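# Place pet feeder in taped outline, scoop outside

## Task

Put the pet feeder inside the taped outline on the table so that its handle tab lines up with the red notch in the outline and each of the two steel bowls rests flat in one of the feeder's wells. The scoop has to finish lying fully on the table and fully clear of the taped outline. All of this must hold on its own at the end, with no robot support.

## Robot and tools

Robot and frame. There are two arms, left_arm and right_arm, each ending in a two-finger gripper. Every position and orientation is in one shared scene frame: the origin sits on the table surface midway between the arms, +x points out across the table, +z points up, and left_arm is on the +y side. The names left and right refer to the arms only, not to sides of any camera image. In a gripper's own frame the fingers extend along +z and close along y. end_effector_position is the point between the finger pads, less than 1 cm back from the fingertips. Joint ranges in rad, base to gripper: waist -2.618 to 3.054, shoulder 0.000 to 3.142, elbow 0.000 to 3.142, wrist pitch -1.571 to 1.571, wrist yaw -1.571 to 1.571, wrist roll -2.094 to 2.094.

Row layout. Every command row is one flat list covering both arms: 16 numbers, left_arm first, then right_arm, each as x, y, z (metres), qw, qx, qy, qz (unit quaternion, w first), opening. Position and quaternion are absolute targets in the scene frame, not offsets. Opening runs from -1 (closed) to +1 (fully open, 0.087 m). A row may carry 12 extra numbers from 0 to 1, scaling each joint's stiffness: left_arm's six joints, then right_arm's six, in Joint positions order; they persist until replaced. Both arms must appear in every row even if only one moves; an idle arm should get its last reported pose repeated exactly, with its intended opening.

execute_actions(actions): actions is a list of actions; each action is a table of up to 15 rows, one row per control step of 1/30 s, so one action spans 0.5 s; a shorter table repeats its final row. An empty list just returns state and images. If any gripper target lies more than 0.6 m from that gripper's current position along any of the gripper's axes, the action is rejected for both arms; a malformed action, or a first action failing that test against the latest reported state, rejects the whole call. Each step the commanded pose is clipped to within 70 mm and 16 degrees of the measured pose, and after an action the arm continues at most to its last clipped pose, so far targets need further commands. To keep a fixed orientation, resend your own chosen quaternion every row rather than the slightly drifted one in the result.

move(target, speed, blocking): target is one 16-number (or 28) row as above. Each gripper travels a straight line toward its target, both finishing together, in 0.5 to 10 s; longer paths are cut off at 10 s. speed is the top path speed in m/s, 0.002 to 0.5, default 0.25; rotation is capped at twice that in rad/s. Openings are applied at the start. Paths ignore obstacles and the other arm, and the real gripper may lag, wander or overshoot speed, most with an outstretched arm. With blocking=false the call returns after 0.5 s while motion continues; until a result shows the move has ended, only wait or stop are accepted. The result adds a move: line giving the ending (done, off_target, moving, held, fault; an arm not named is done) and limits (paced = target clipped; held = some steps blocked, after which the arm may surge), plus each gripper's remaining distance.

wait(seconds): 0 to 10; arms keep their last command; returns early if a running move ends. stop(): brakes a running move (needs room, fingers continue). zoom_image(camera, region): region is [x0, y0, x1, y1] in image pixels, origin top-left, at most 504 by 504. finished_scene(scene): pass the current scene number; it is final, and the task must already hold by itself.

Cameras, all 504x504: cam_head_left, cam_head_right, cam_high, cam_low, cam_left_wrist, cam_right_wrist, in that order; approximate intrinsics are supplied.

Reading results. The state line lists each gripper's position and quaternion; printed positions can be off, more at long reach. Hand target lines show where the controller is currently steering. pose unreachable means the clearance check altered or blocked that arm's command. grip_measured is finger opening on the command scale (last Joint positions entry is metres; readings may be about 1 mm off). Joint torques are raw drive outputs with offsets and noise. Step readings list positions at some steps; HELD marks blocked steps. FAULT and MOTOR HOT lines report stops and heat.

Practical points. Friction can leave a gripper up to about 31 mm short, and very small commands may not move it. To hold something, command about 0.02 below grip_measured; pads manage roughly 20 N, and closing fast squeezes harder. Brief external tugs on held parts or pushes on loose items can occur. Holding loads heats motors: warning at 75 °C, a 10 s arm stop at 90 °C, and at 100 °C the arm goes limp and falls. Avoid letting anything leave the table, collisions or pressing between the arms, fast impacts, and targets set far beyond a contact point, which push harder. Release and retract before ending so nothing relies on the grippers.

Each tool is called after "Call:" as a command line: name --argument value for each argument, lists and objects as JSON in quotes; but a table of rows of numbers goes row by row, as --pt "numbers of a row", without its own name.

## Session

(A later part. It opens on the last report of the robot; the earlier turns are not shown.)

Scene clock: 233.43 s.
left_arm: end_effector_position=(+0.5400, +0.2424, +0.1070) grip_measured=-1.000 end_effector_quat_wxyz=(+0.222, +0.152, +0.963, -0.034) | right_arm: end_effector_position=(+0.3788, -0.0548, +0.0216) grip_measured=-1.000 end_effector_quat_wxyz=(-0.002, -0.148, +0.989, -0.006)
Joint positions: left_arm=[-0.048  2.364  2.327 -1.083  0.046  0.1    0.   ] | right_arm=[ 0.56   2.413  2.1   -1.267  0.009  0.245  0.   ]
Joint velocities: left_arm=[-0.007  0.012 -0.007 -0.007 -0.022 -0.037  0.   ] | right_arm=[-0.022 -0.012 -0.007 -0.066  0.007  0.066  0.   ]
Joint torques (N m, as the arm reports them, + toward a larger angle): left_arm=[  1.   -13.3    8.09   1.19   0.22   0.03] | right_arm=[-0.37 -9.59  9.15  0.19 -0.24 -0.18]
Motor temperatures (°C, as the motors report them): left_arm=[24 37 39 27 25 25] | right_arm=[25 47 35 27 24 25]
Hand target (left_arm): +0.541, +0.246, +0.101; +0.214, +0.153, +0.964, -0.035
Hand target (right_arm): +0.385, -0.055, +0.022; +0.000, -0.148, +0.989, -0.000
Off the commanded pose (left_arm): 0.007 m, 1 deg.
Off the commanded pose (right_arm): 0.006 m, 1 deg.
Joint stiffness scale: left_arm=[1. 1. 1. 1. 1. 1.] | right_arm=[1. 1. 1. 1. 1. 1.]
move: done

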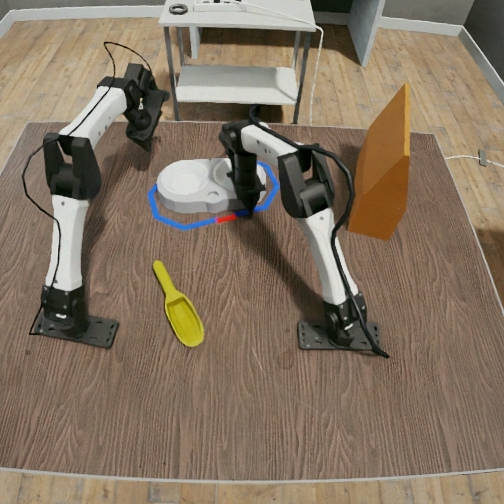

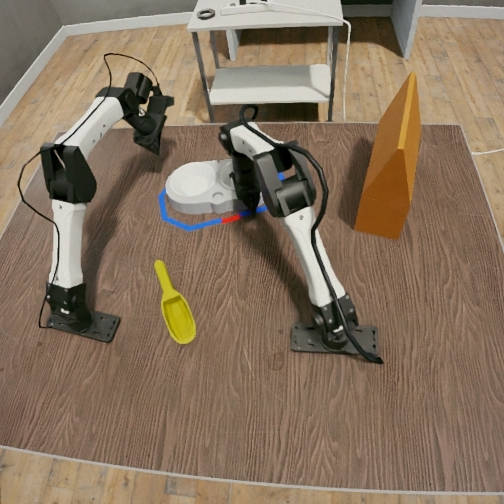

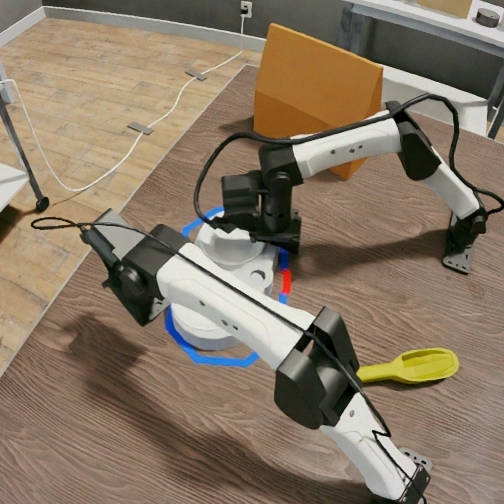

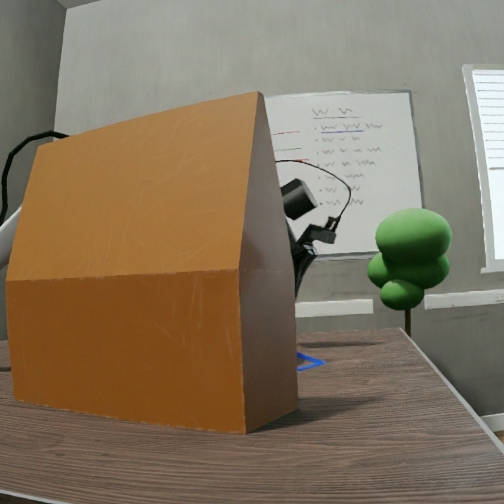

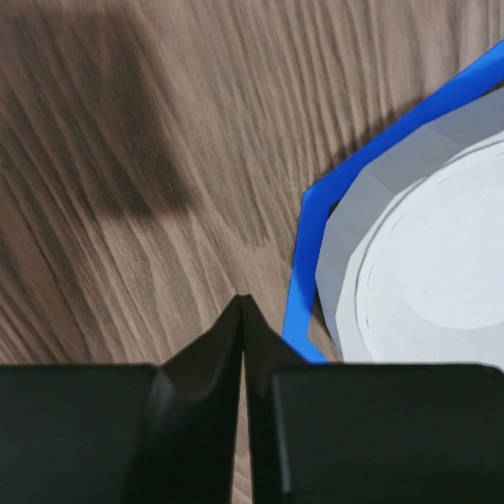

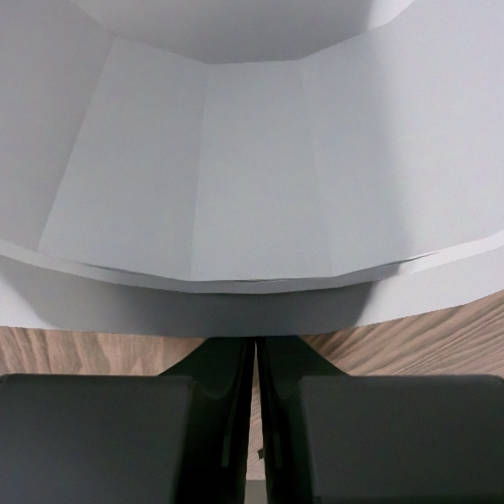

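Call:
move --target '[0.585,0.205,0.025,0.213,0.152,0.964,-0.034,-1, 0.385,-0.055,0.022,0,-0.148,0.989,0,-1]' --speed 0.1

Call:
zoom_image --camera "cam_head_left" --region '[100,110,330,280]'

Scene clock: 250.93 s.
left_arm: end_effector_position=(+0.5898, +0.2092, +0.0336) grip_measured=-1.000 end_effector_quat_wxyz=(+0.227, +0.153, +0.961, -0.036) | right_arm: end_effector_position=(+0.3788, -0.0548, +0.0216) grip_measured=-1.000 end_effector_quat_wxyz=(-0.002, -0.149, +0.989, -0.006)
Joint positions: left_arm=[-0.088  2.751  2.757 -1.115  0.033  0.065  0.   ] | right_arm=[ 0.56   2.413  2.1   -1.267  0.009  0.245  0.   ]
Joint velocities: left_arm=[ 0.002  0.022  0.037 -0.066  0.051  0.022  0.   ] | right_arm=[ 0.002 -0.007 -0.002 -0.095 -0.022  0.051  0.   ]
Joint torques (N m, as the arm reports them, + toward a larger angle): left_arm=[ -0.17 -15.76   7.88   1.17   0.08  -0.13] | right_arm=[-0.68 -9.51  9.33  0.16 -0.21 -0.17]
Motor temperatures (°C, as the motors report them): left_arm=[24 44 41 28 25 25] | right_arm=[25 48 37 27 24 25]
Hand target (left_arm): +0.586, +0.206, +0.026; +0.216, +0.152, +0.964, -0.034
Hand target (right_arm): +0.385, -0.055, +0.022; +0.000, -0.148, +0.989, -0.000
Off the commanded pose (left_arm): 0.011 m, 2 deg.
Off the commanded pose (right_arm): 0.006 m, 1 deg.
Joint stiffness scale: left_arm=[1. 1. 1. 1. 1. 1.] | right_arm=[1. 1. 1. 1. 1. 1.]
move: off_target (left_arm)

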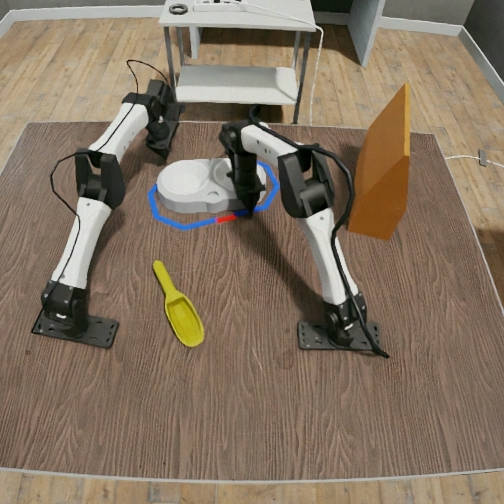

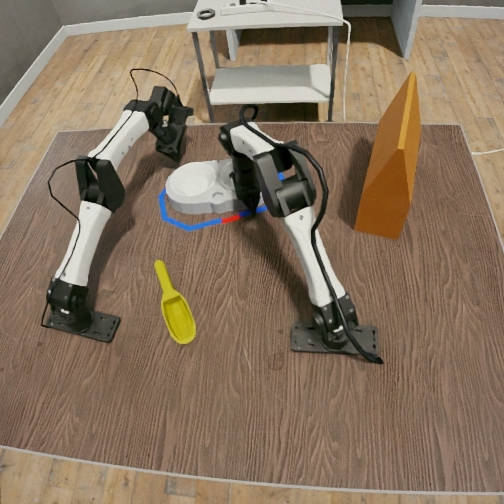

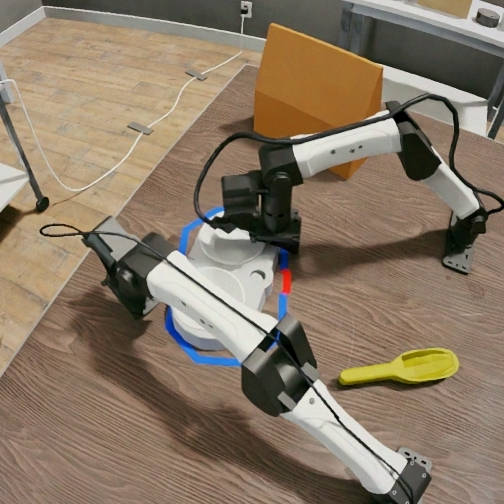

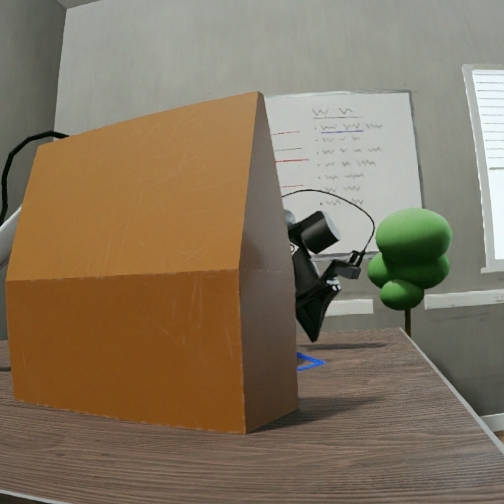

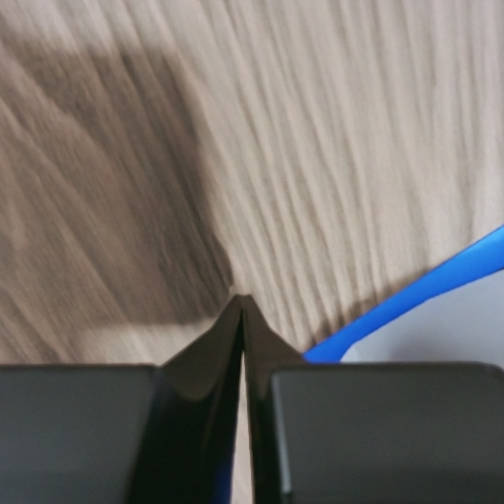

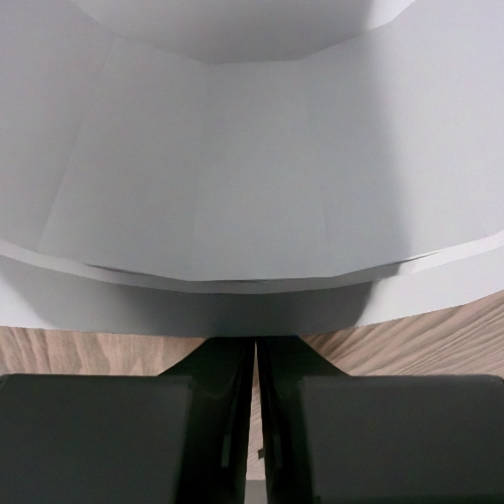

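Region (100, 110, 330, 280) of cam_head_left's 504x504 image, scaled by 2.191, with more detail than that image has; it fills the top 373 rows of this view, and the rest is white.

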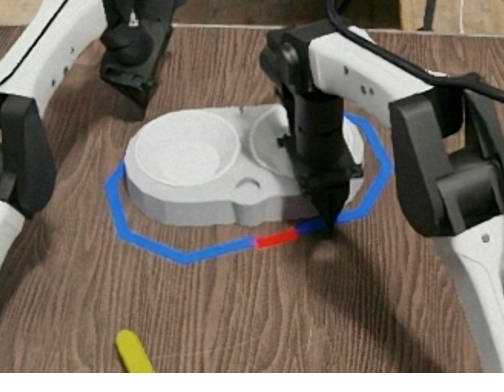

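Call:
move --target '[0.535,0.172,0.018,0.17,0.153,0.973,-0.027,-1, 0.395,-0.055,0.022,0,-0.148,0.989,0,-1]' --speed 0.04

Call:
zoom_image --camera "cam_head_left" --region '[100,110,330,280]'

Scene clock: 258.83 s.
left_arm: end_effector_position=(+0.5443, +0.1887, +0.0186) grip_measured=-1.000 end_effector_quat_wxyz=(+0.174, +0.149, +0.973, -0.011) | right_arm: end_effector_position=(+0.3849, -0.0597, +0.0235) grip_measured=-1.000 end_effector_quat_wxyz=(-0.013, -0.146, +0.989, -0.010)
Joint positions: left_arm=[-0.161  2.606  2.442 -1.058 -0.035 -0.006  0.   ] | right_arm=[ 0.544  2.461  2.189 -1.331  0.009  0.234  0.   ]
Joint velocities: left_arm=[ 0.022 -0.017 -0.012  0.022  0.007  0.037  0.   ] | right_arm=[-0.007 -0.007 -0.012 -0.066 -0.066  0.022  0.   ]
Joint torques (N m, as the arm reports them, + toward a larger angle): left_arm=[ -1.74 -18.47   4.22   1.23   0.29  -0.3 ] | right_arm=[-0.3  -9.78  9.26  0.42 -0.24 -0.14]
Motor temperatures (°C, as the motors report them): left_arm=[24 49 42 28 25 25] | right_arm=[25 49 38 27 24 25]
Hand target (left_arm): +0.535, +0.172, +0.018; +0.168, +0.153, +0.973, -0.026
Hand target (right_arm): +0.395, -0.055, +0.022; +0.000, -0.148, +0.989, -0.000
Off the commanded pose (left_arm): 0.019 m, 2 deg.
Off the commanded pose (right_arm): 0.011 m, 2 deg.
Joint stiffness scale: left_arm=[1. 1. 1. 1. 1. 1.] | right_arm=[1. 1. 1. 1. 1. 1.]
move: off_target (left_arm, right_arm)

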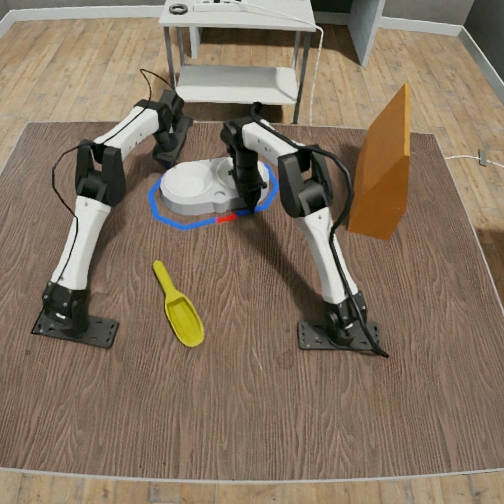

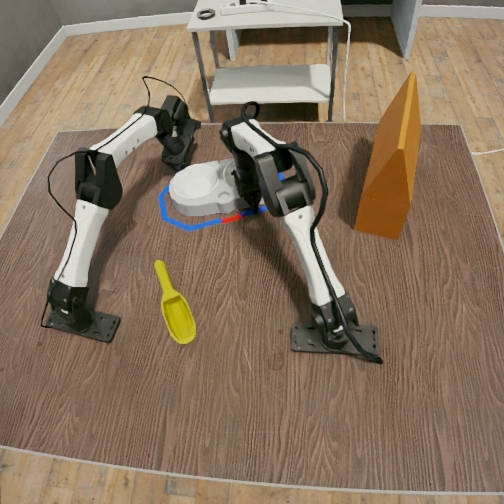

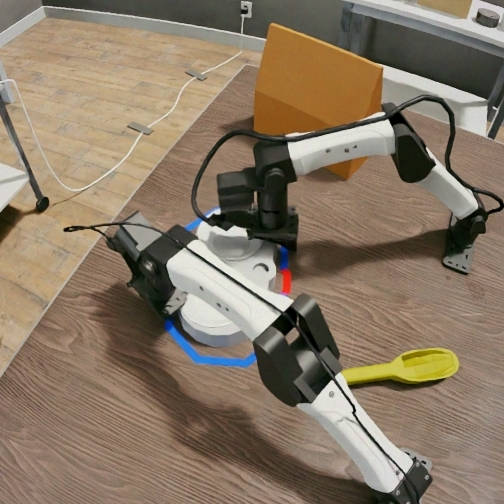

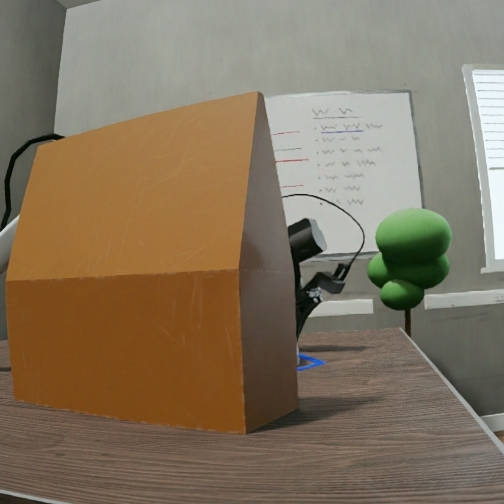

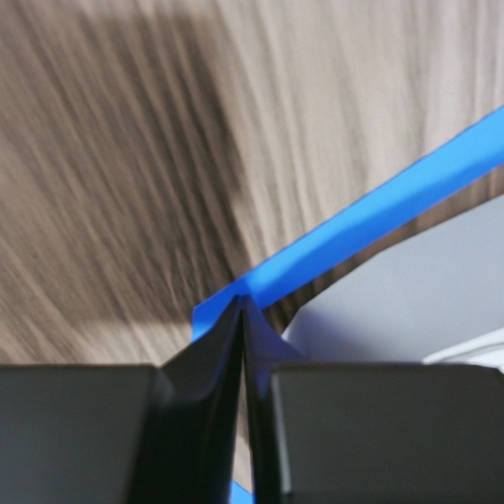

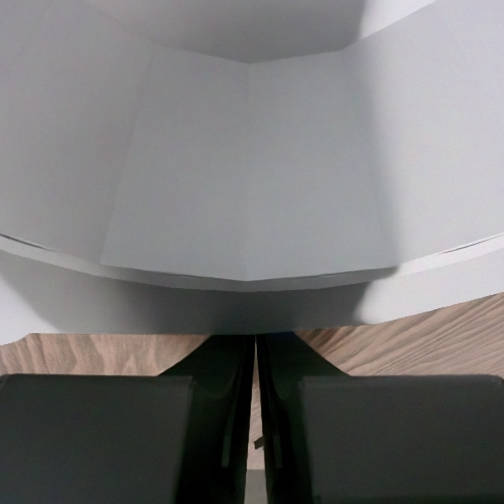

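Region (100, 110, 330, 280) of cam_head_left's 504x504 image, scaled by 2.191, with more detail than that image has; it fills the top 373 rows of this view, and the rest is white.

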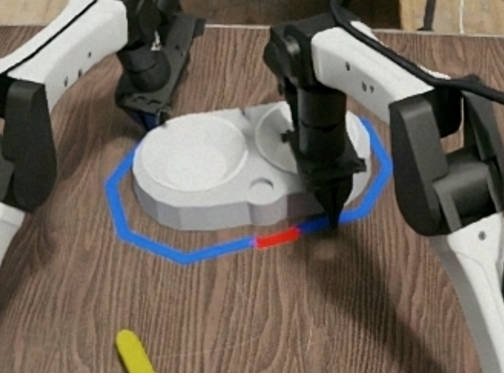

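Call:
move --target '[0.522,0.175,0.022,0.17,0.153,0.973,-0.027,-1, 0.41,-0.052,0.022,0,-0.148,0.989,0,-1]' --speed 0.03

Call:
zoom_image --camera "cam_head_left" --region '[100,110,330,280]'

Scene clock: 272.37 s.
left_arm: end_effector_position=(+0.5271, +0.1899, +0.0190) grip_measured=-1.000 end_effector_quat_wxyz=(+0.166, +0.150, +0.975, -0.009) | right_arm: end_effector_position=(+0.4017, -0.0549, +0.0242) grip_measured=-1.000 end_effector_quat_wxyz=(-0.009, -0.147, +0.989, -0.008)
Joint positions: left_arm=[-0.169  2.514  2.274 -0.999 -0.037 -0.013  0.   ] | right_arm=[ 0.535  2.557  2.37  -1.408  0.009  0.224  0.   ]
Joint velocities: left_arm=[ 0.007 -0.002 -0.022  0.007  0.022  0.007  0.   ] | right_arm=[-0.012  0.007 -0.007 -0.051  0.022  0.066  0.   ]
Joint torques (N m, as the arm reports them, + toward a larger angle): left_arm=[ -1.21 -18.2    4.48   1.31   0.3   -0.21] | right_arm=[-0.42 -9.89  9.42  0.35 -0.23 -0.14]
Motor temperatures (°C, as the motors report them): left_arm=[24 57 40 29 25 25] | right_arm=[25 49 39 27 24 25]
Hand target (left_arm): +0.522, +0.175, +0.022; +0.169, +0.153, +0.973, -0.026
Hand target (right_arm): +0.410, -0.052, +0.022; +0.000, -0.148, +0.989, +0.000
Off the commanded pose (left_arm): 0.016 m, 2 deg.
Off the commanded pose (right_arm): 0.009 m, 1 deg.
Joint stiffness scale: left_arm=[1. 1. 1. 1. 1. 1.] | right_arm=[1. 1. 1. 1. 1. 1.]
move: off_target (left_arm)

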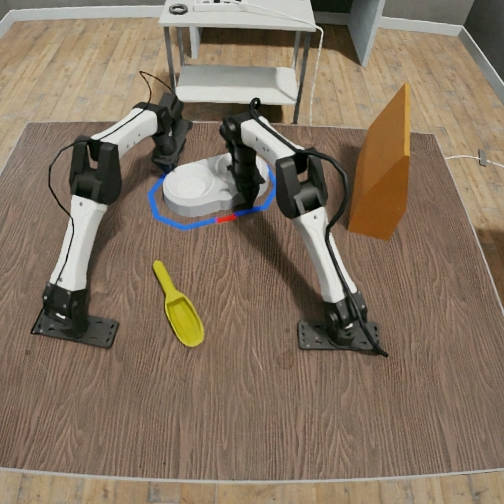

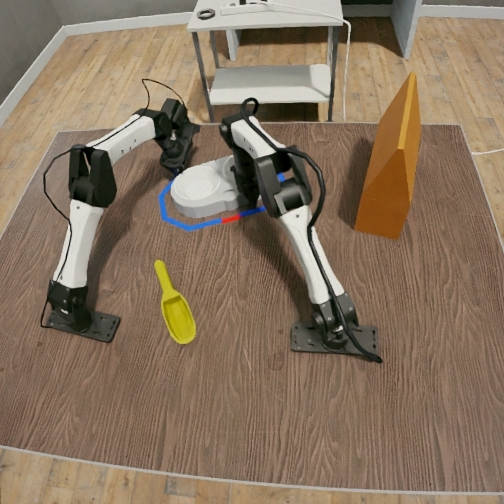

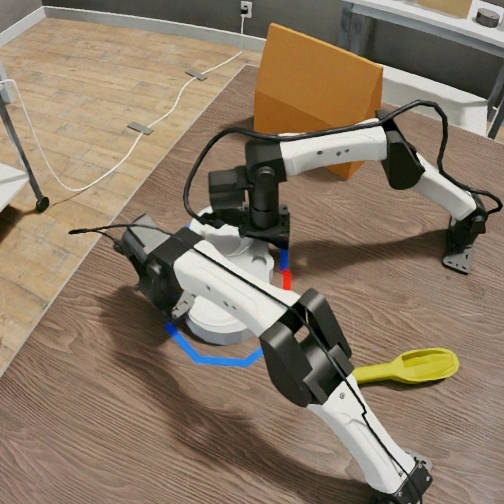

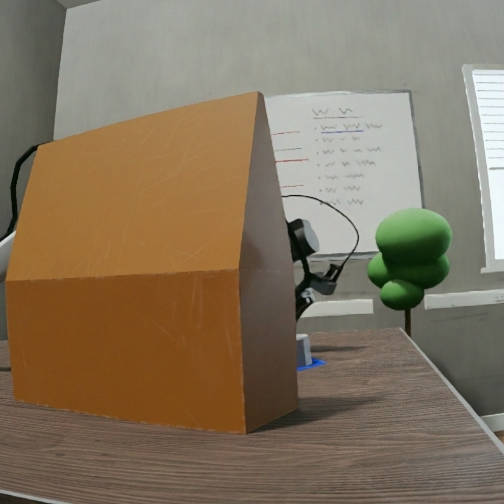

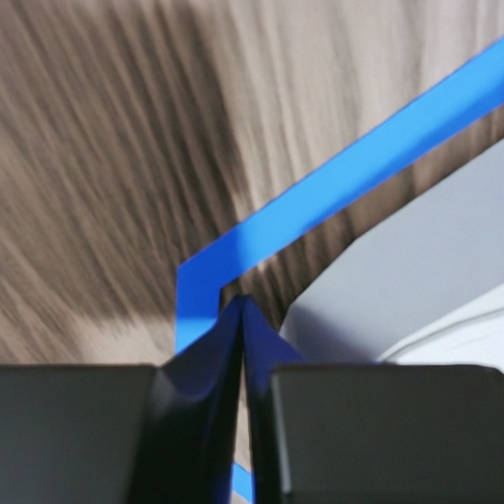

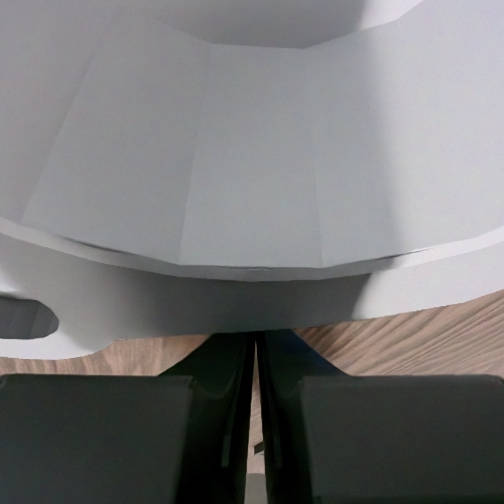

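Region (100, 110, 330, 280) of cam_head_left's 504x504 image, scaled by 2.191, with more detail than that image has; it fills the top 373 rows of this view, and the rest is white.

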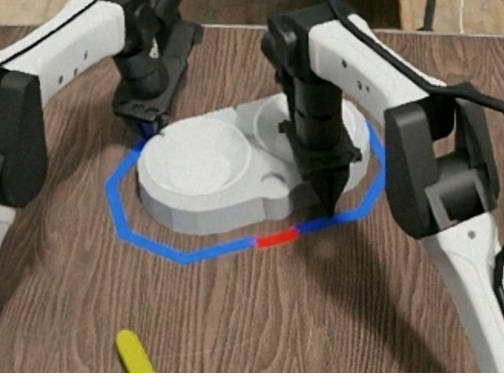

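Parallel now. Retreat and look.

Call:
move --target '[0.535,0.26,0.08,0.17,0.153,0.973,-0.027,-1, 0.33,-0.10,0.06,0,-0.148,0.989,0,-1]' --speed 0.15

Call:
move --target '[0.2,0.32,0.12,0.05,0,1,0,-1, 0.27,-0.22,0.10,0,-0.148,0.989,0,-1]' --speed 0.3

Call:
zoom_image --camera "cam_high" --region '[140,180,340,380]'

Call:
zoom_image --camera "cam_head_left" --region '[130,135,300,250]'

Scene clock: 284.53 s.
left_arm: end_effector_position=(+0.5328, +0.2601, +0.0712) grip_measured=-1.000 end_effector_quat_wxyz=(+0.165, +0.149, +0.975, -0.025) | right_arm: end_effector_position=(+0.3306, -0.0990, +0.0583) grip_measured=-1.000 end_effector_quat_wxyz=(-0.007, -0.147, +0.989, -0.008)
Joint positions: left_arm=[-0.02   2.459  2.381 -1.16   0.042  0.121  0.   ] | right_arm=[ 0.528  2.117  1.749 -1.223  0.009  0.215  0.   ]
Joint velocities: left_arm=[-0.002  0.007 -0.002  0.022 -0.051 -0.022  0.   ] | right_arm=[ 0.002  0.017 -0.012  0.007  0.022 -0.022  0.   ]
Joint torques (N m, as the arm reports them, + toward a larger angle): left_arm=[  0.5  -16.7    7.72   0.95   0.18   0.02] | right_arm=[ -0.73 -10.05   5.12   0.45  -0.21  -0.15]
Motor temperatures (°C, as the motors report them): left_arm=[25 62 39 29 25 25] | right_arm=[25 51 39 27 24 25]
Hand target (left_arm): +0.534, +0.260, +0.080; +0.171, +0.153, +0.973, -0.028
Hand target (right_arm): +0.331, -0.101, +0.061; -0.000, -0.148, +0.989, -0.000
Off the commanded pose (left_arm): 0.009 m, 1 deg.
Off the commanded pose (right_arm): 0.002 m, 1 deg.
Joint stiffness scale: left_arm=[1. 1. 1. 1. 1. 1.] | right_arm=[1. 1. 1. 1. 1. 1.]
move: done

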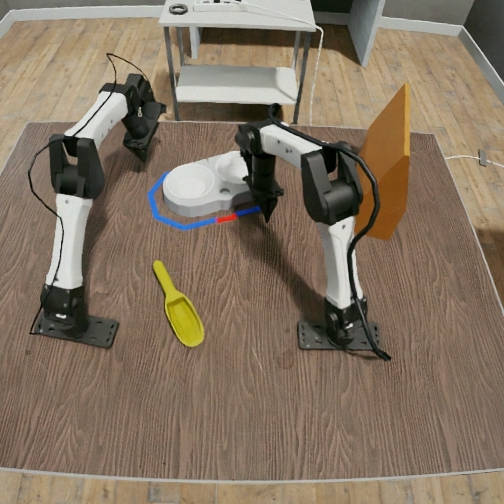

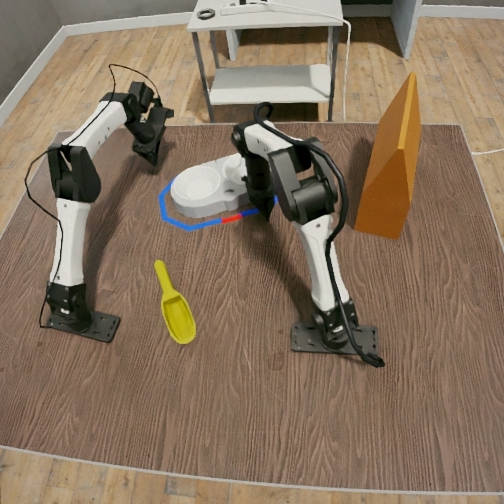

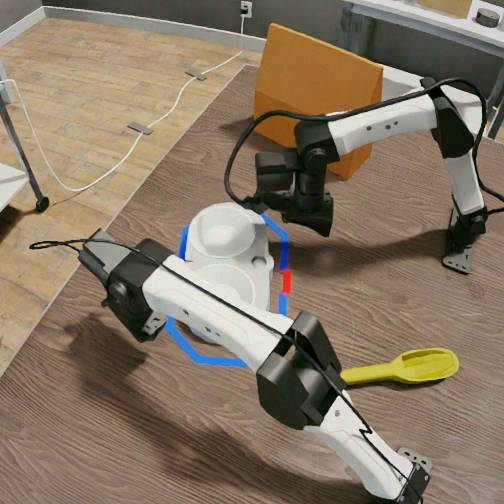

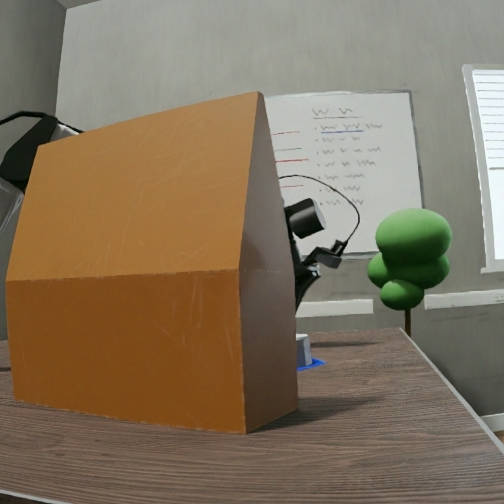

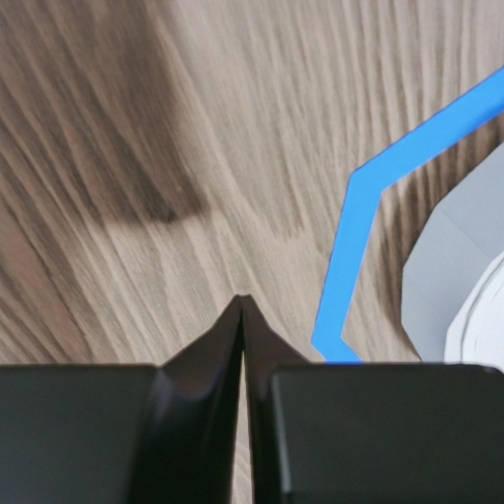

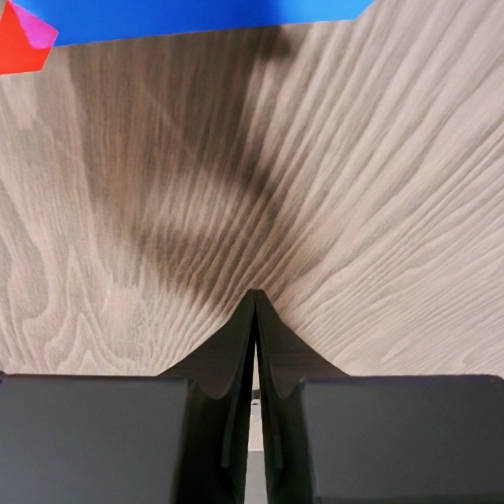

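Scene clock: 286.23 s.
left_arm: end_effector_position=(+0.2093, +0.3142, +0.1214) grip_measured=-1.000 end_effector_quat_wxyz=(+0.061, -0.001, +0.998, -0.004) | right_arm: end_effector_position=(+0.2804, -0.2190, +0.0996) grip_measured=-1.000 end_effector_quat_wxyz=(+0.006, -0.145, +0.989, -0.004)
Joint positions: left_arm=[-0.02   1.289  1.077 -1.237 -0.012 -0.175  0.   ] | right_arm=[ 0.266  1.712  1.371 -1.218  0.009 -0.042  0.   ]
Joint velocities: left_arm=[ 0.002  0.002 -0.022  0.022  0.022 -0.022  0.   ] | right_arm=[-0.002 -0.002 -0.007  0.022 -0.007 -0.051  0.   ]
Joint torques (N m, as the arm reports them, + toward a larger angle): left_arm=[-0.55 -6.21  4.18  0.54  0.03 -0.21] | right_arm=[-0.38 -7.02  4.69  0.2  -0.14 -0.14]
Motor temperatures (°C, as the motors report them): left_arm=[25 62 39 29 25 25] | right_arm=[25 51 39 27 24 25]
Hand target (left_arm): +0.199, +0.315, +0.119; +0.050, -0.000, +0.999, +0.000
Hand target (right_arm): +0.273, -0.222, +0.101; +0.001, -0.148, +0.989, -0.003
Off the commanded pose (left_arm): 0.011 m, 1 deg.
Off the commanded pose (right_arm): 0.010 m, 1 deg.
Joint stiffness scale: left_arm=[1. 1. 1. 1. 1. 1.] | right_arm=[1. 1. 1. 1. 1. 1.]
move: off_target (left_arm)

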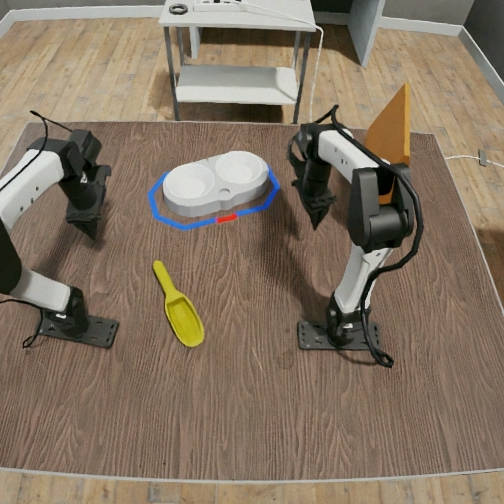

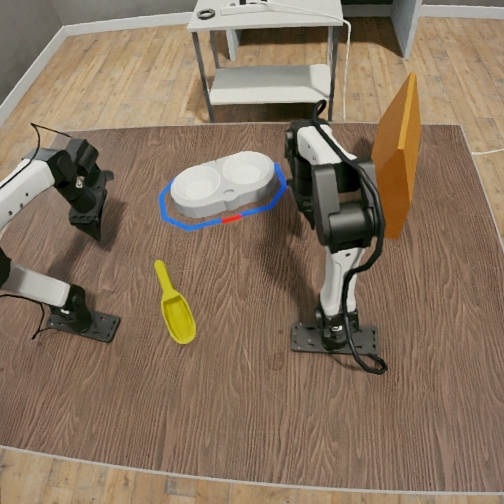

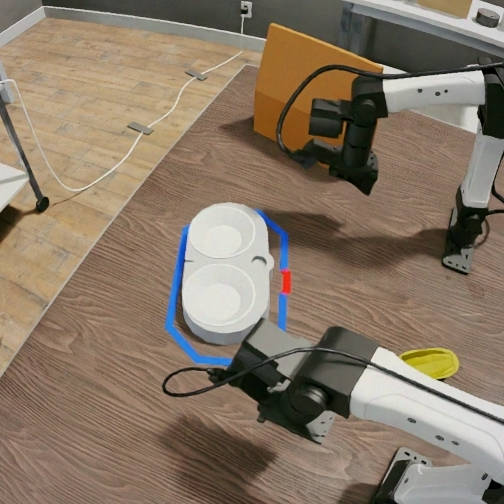

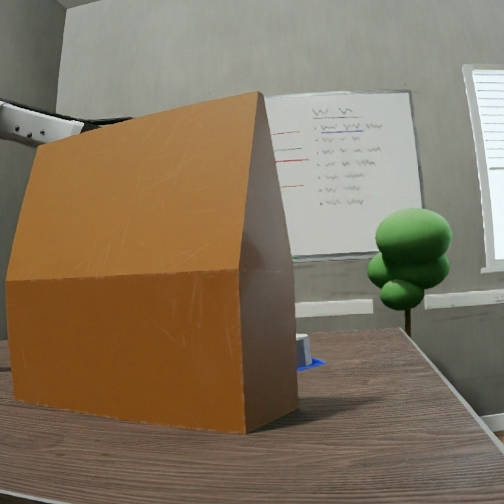

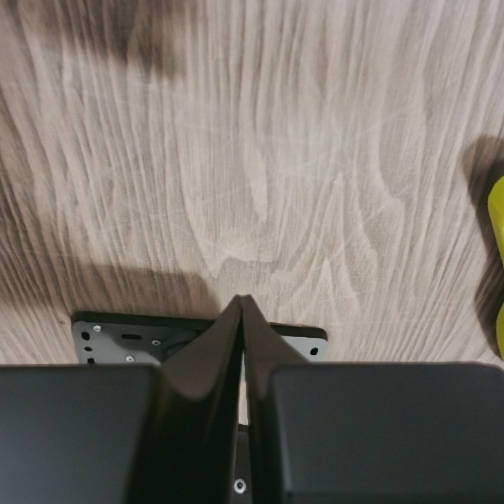

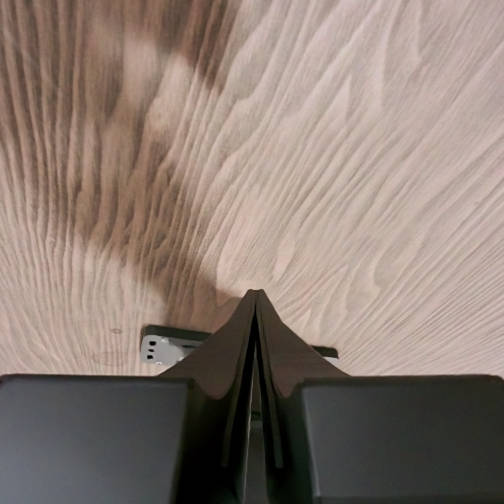

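Region (140, 180, 340, 380) of cam_high's 504x504 image, scaled by 2.520, with more detail than that image has.

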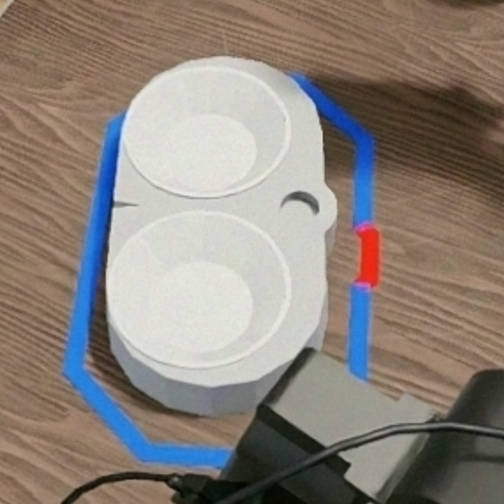

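Region (130, 135, 300, 250) of cam_head_left's 504x504 image, scaled by 2.965, with more detail than that image has; it fills the top 341 rows of this view, and the rest is white.

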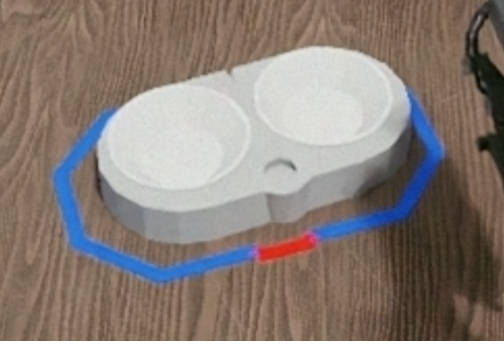

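Call:
move --target '[0.17,0.33,0.12,0.05,0,1,0,-1, 0.54,-0.16,0.09,0.257,-0.126,0.957,0.034,-1]' --speed 0.25

Call:
move --target '[0.17,0.33,0.12,0.05,0,1,0,-1, 0.56,-0.145,0.02,0.257,-0.126,0.957,0.034,-1]' --speed 0.1

Call:
zoom_image --camera "cam_high" --region '[140,140,380,380]'

Scene clock: 302.03 s.
left_arm: end_effector_position=(+0.1791, +0.3256, +0.1218) grip_measured=-1.000 end_effector_quat_wxyz=(+0.057, +0.001, +0.998, -0.002) | right_arm: end_effector_position=(+0.5268, -0.1567, +0.0843) grip_measured=-1.000 end_effector_quat_wxyz=(+0.238, -0.135, +0.962, +0.030)
Joint positions: left_arm=[ 0.01   1.172  1.002 -1.287 -0.012 -0.142  0.   ] | right_arm=[ 0.258  2.283  2.087 -0.892 -0.011 -0.034  0.   ]
Joint velocities: left_arm=[-0.007 -0.007  0.002 -0.051 -0.007 -0.007  0.   ] | right_arm=[ 0.007 -0.022 -0.017  0.007 -0.022  0.037  0.   ]
Joint torques (N m, as the arm reports them, + toward a larger angle): left_arm=[ 1.11 -5.32  4.27  0.49  0.12  0.02] | right_arm=[-0.35 -9.93 10.11  1.39 -0.25  0.13]
Motor temperatures (°C, as the motors report them): left_arm=[24 53 38 28 25 25] | right_arm=[25 48 37 27 24 25]
Hand target (left_arm): +0.170, +0.329, +0.120; +0.050, -0.000, +0.999, -0.000
Hand target (right_arm): +0.538, -0.157, +0.092; +0.257, -0.126, +0.957, +0.037
Off the commanded pose (left_arm): 0.010 m, 1 deg.
Off the commanded pose (right_arm): 0.015 m, 3 deg.
Joint stiffness scale: left_arm=[1. 1. 1. 1. 1. 1.] | right_arm=[1. 1. 1. 1. 1. 1.]
move: off_target (right_arm)

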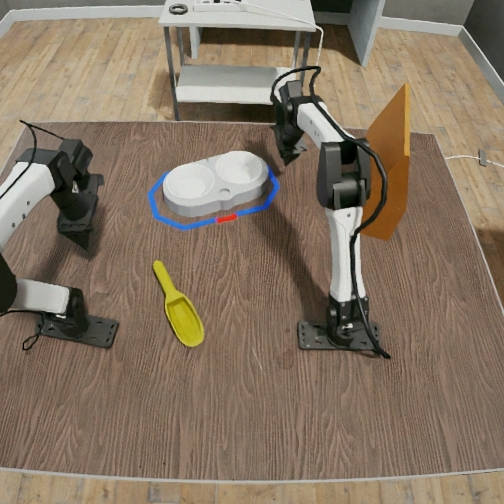

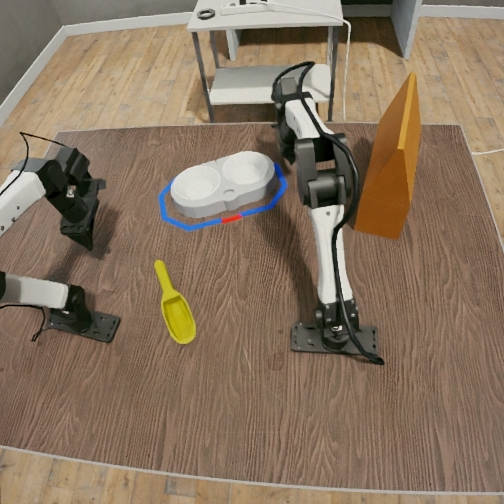

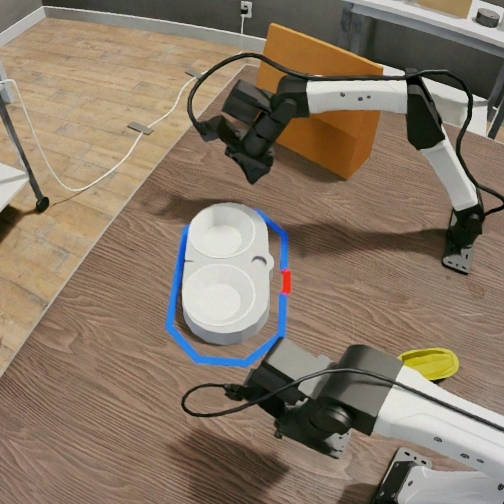

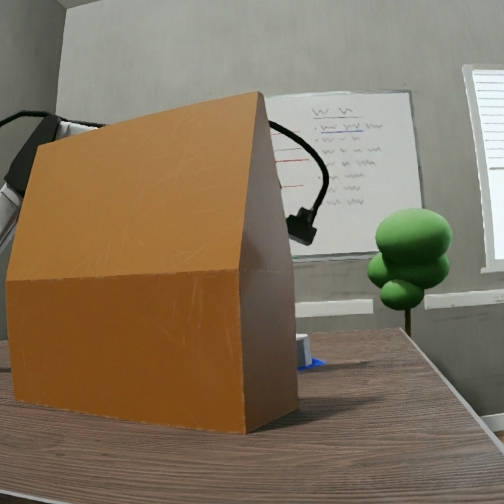

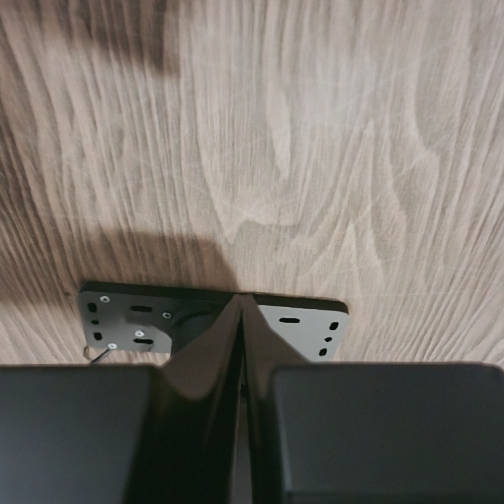

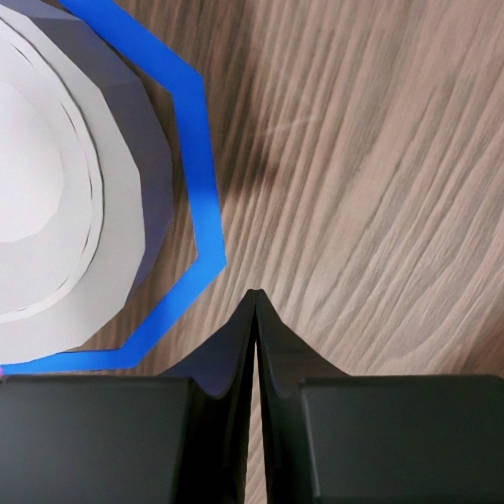

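Scene clock: 303.30 s.
left_arm: end_effector_position=(+0.1788, +0.3258, +0.1219) grip_measured=-1.000 end_effector_quat_wxyz=(+0.057, +0.003, +0.998, -0.002) | right_arm: end_effector_position=(+0.5603, -0.1479, +0.0251) grip_measured=-1.000 end_effector_quat_wxyz=(+0.255, -0.128, +0.958, +0.033)
Joint positions: left_arm=[ 0.01   1.172  1.002 -1.288 -0.012 -0.139  0.   ] | right_arm=[ 0.258  2.425  2.087 -0.712 -0.011 -0.022  0.   ]
Joint velocities: left_arm=[ 0.007  0.002  0.012  0.022  0.022 -0.022  0.   ] | right_arm=[ 0.007 -0.002 -0.002  0.066 -0.037  0.022  0.   ]
Joint torques (N m, as the arm reports them, + toward a larger angle): left_arm=[ 1.51 -5.33  4.35  0.49  0.09  0.03] | right_arm=[  0.58 -11.41   6.3    1.51  -0.05   0.04]
Motor temperatures (°C, as the motors report them): left_arm=[24 53 38 28 25 25] | right_arm=[25 48 37 27 24 25]
Hand target (left_arm): +0.170, +0.330, +0.120; +0.050, -0.000, +0.999, -0.000
Hand target (right_arm): +0.560, -0.144, +0.020; +0.257, -0.126, +0.958, +0.034
Off the commanded pose (left_arm): 0.010 m, 1 deg.
Off the commanded pose (right_arm): 0.006 m, 0 deg.
Joint stiffness scale: left_arm=[1. 1. 1. 1. 1. 1.] | right_arm=[1. 1. 1. 1. 1. 1.]
move: done

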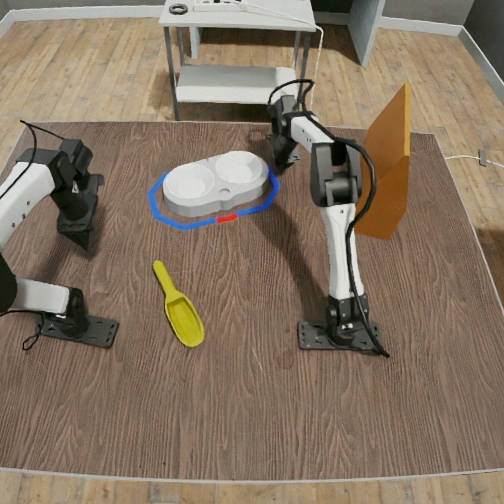

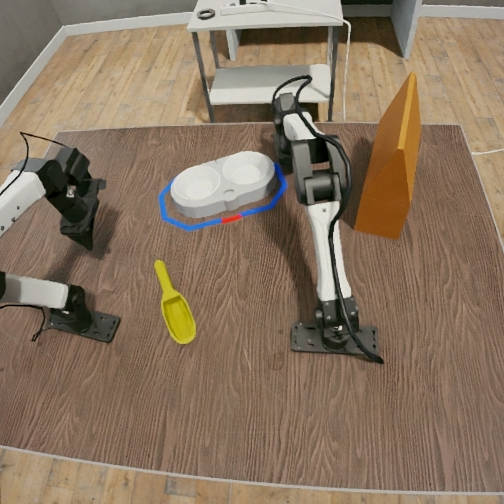

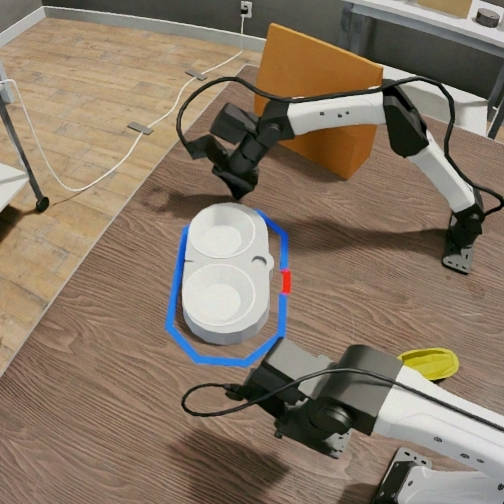

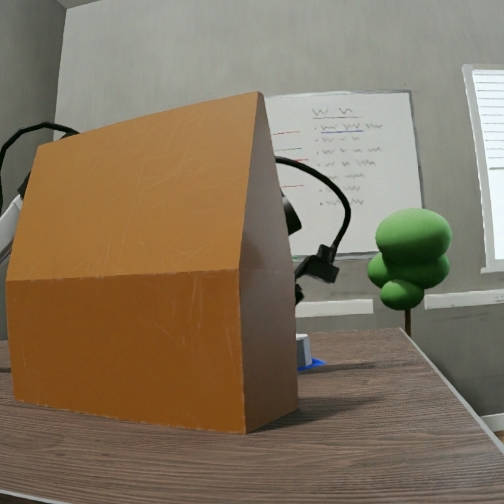

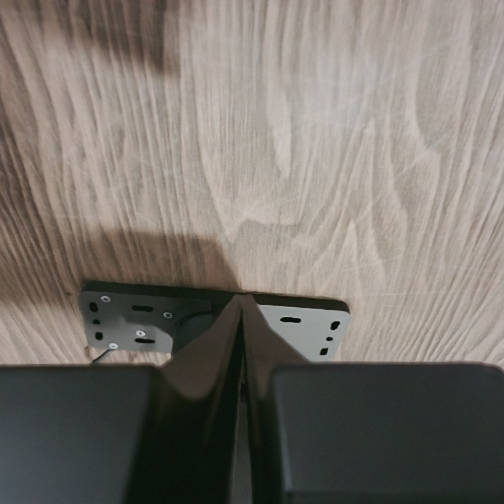

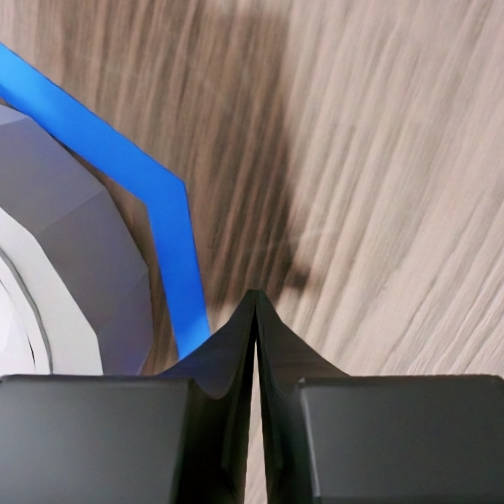

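Region (140, 140, 380, 380) of cam_high's 504x504 image, scaled by 2.100, with more detail than that image has.

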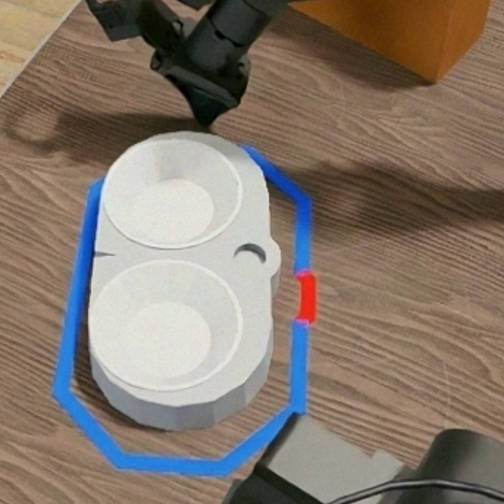

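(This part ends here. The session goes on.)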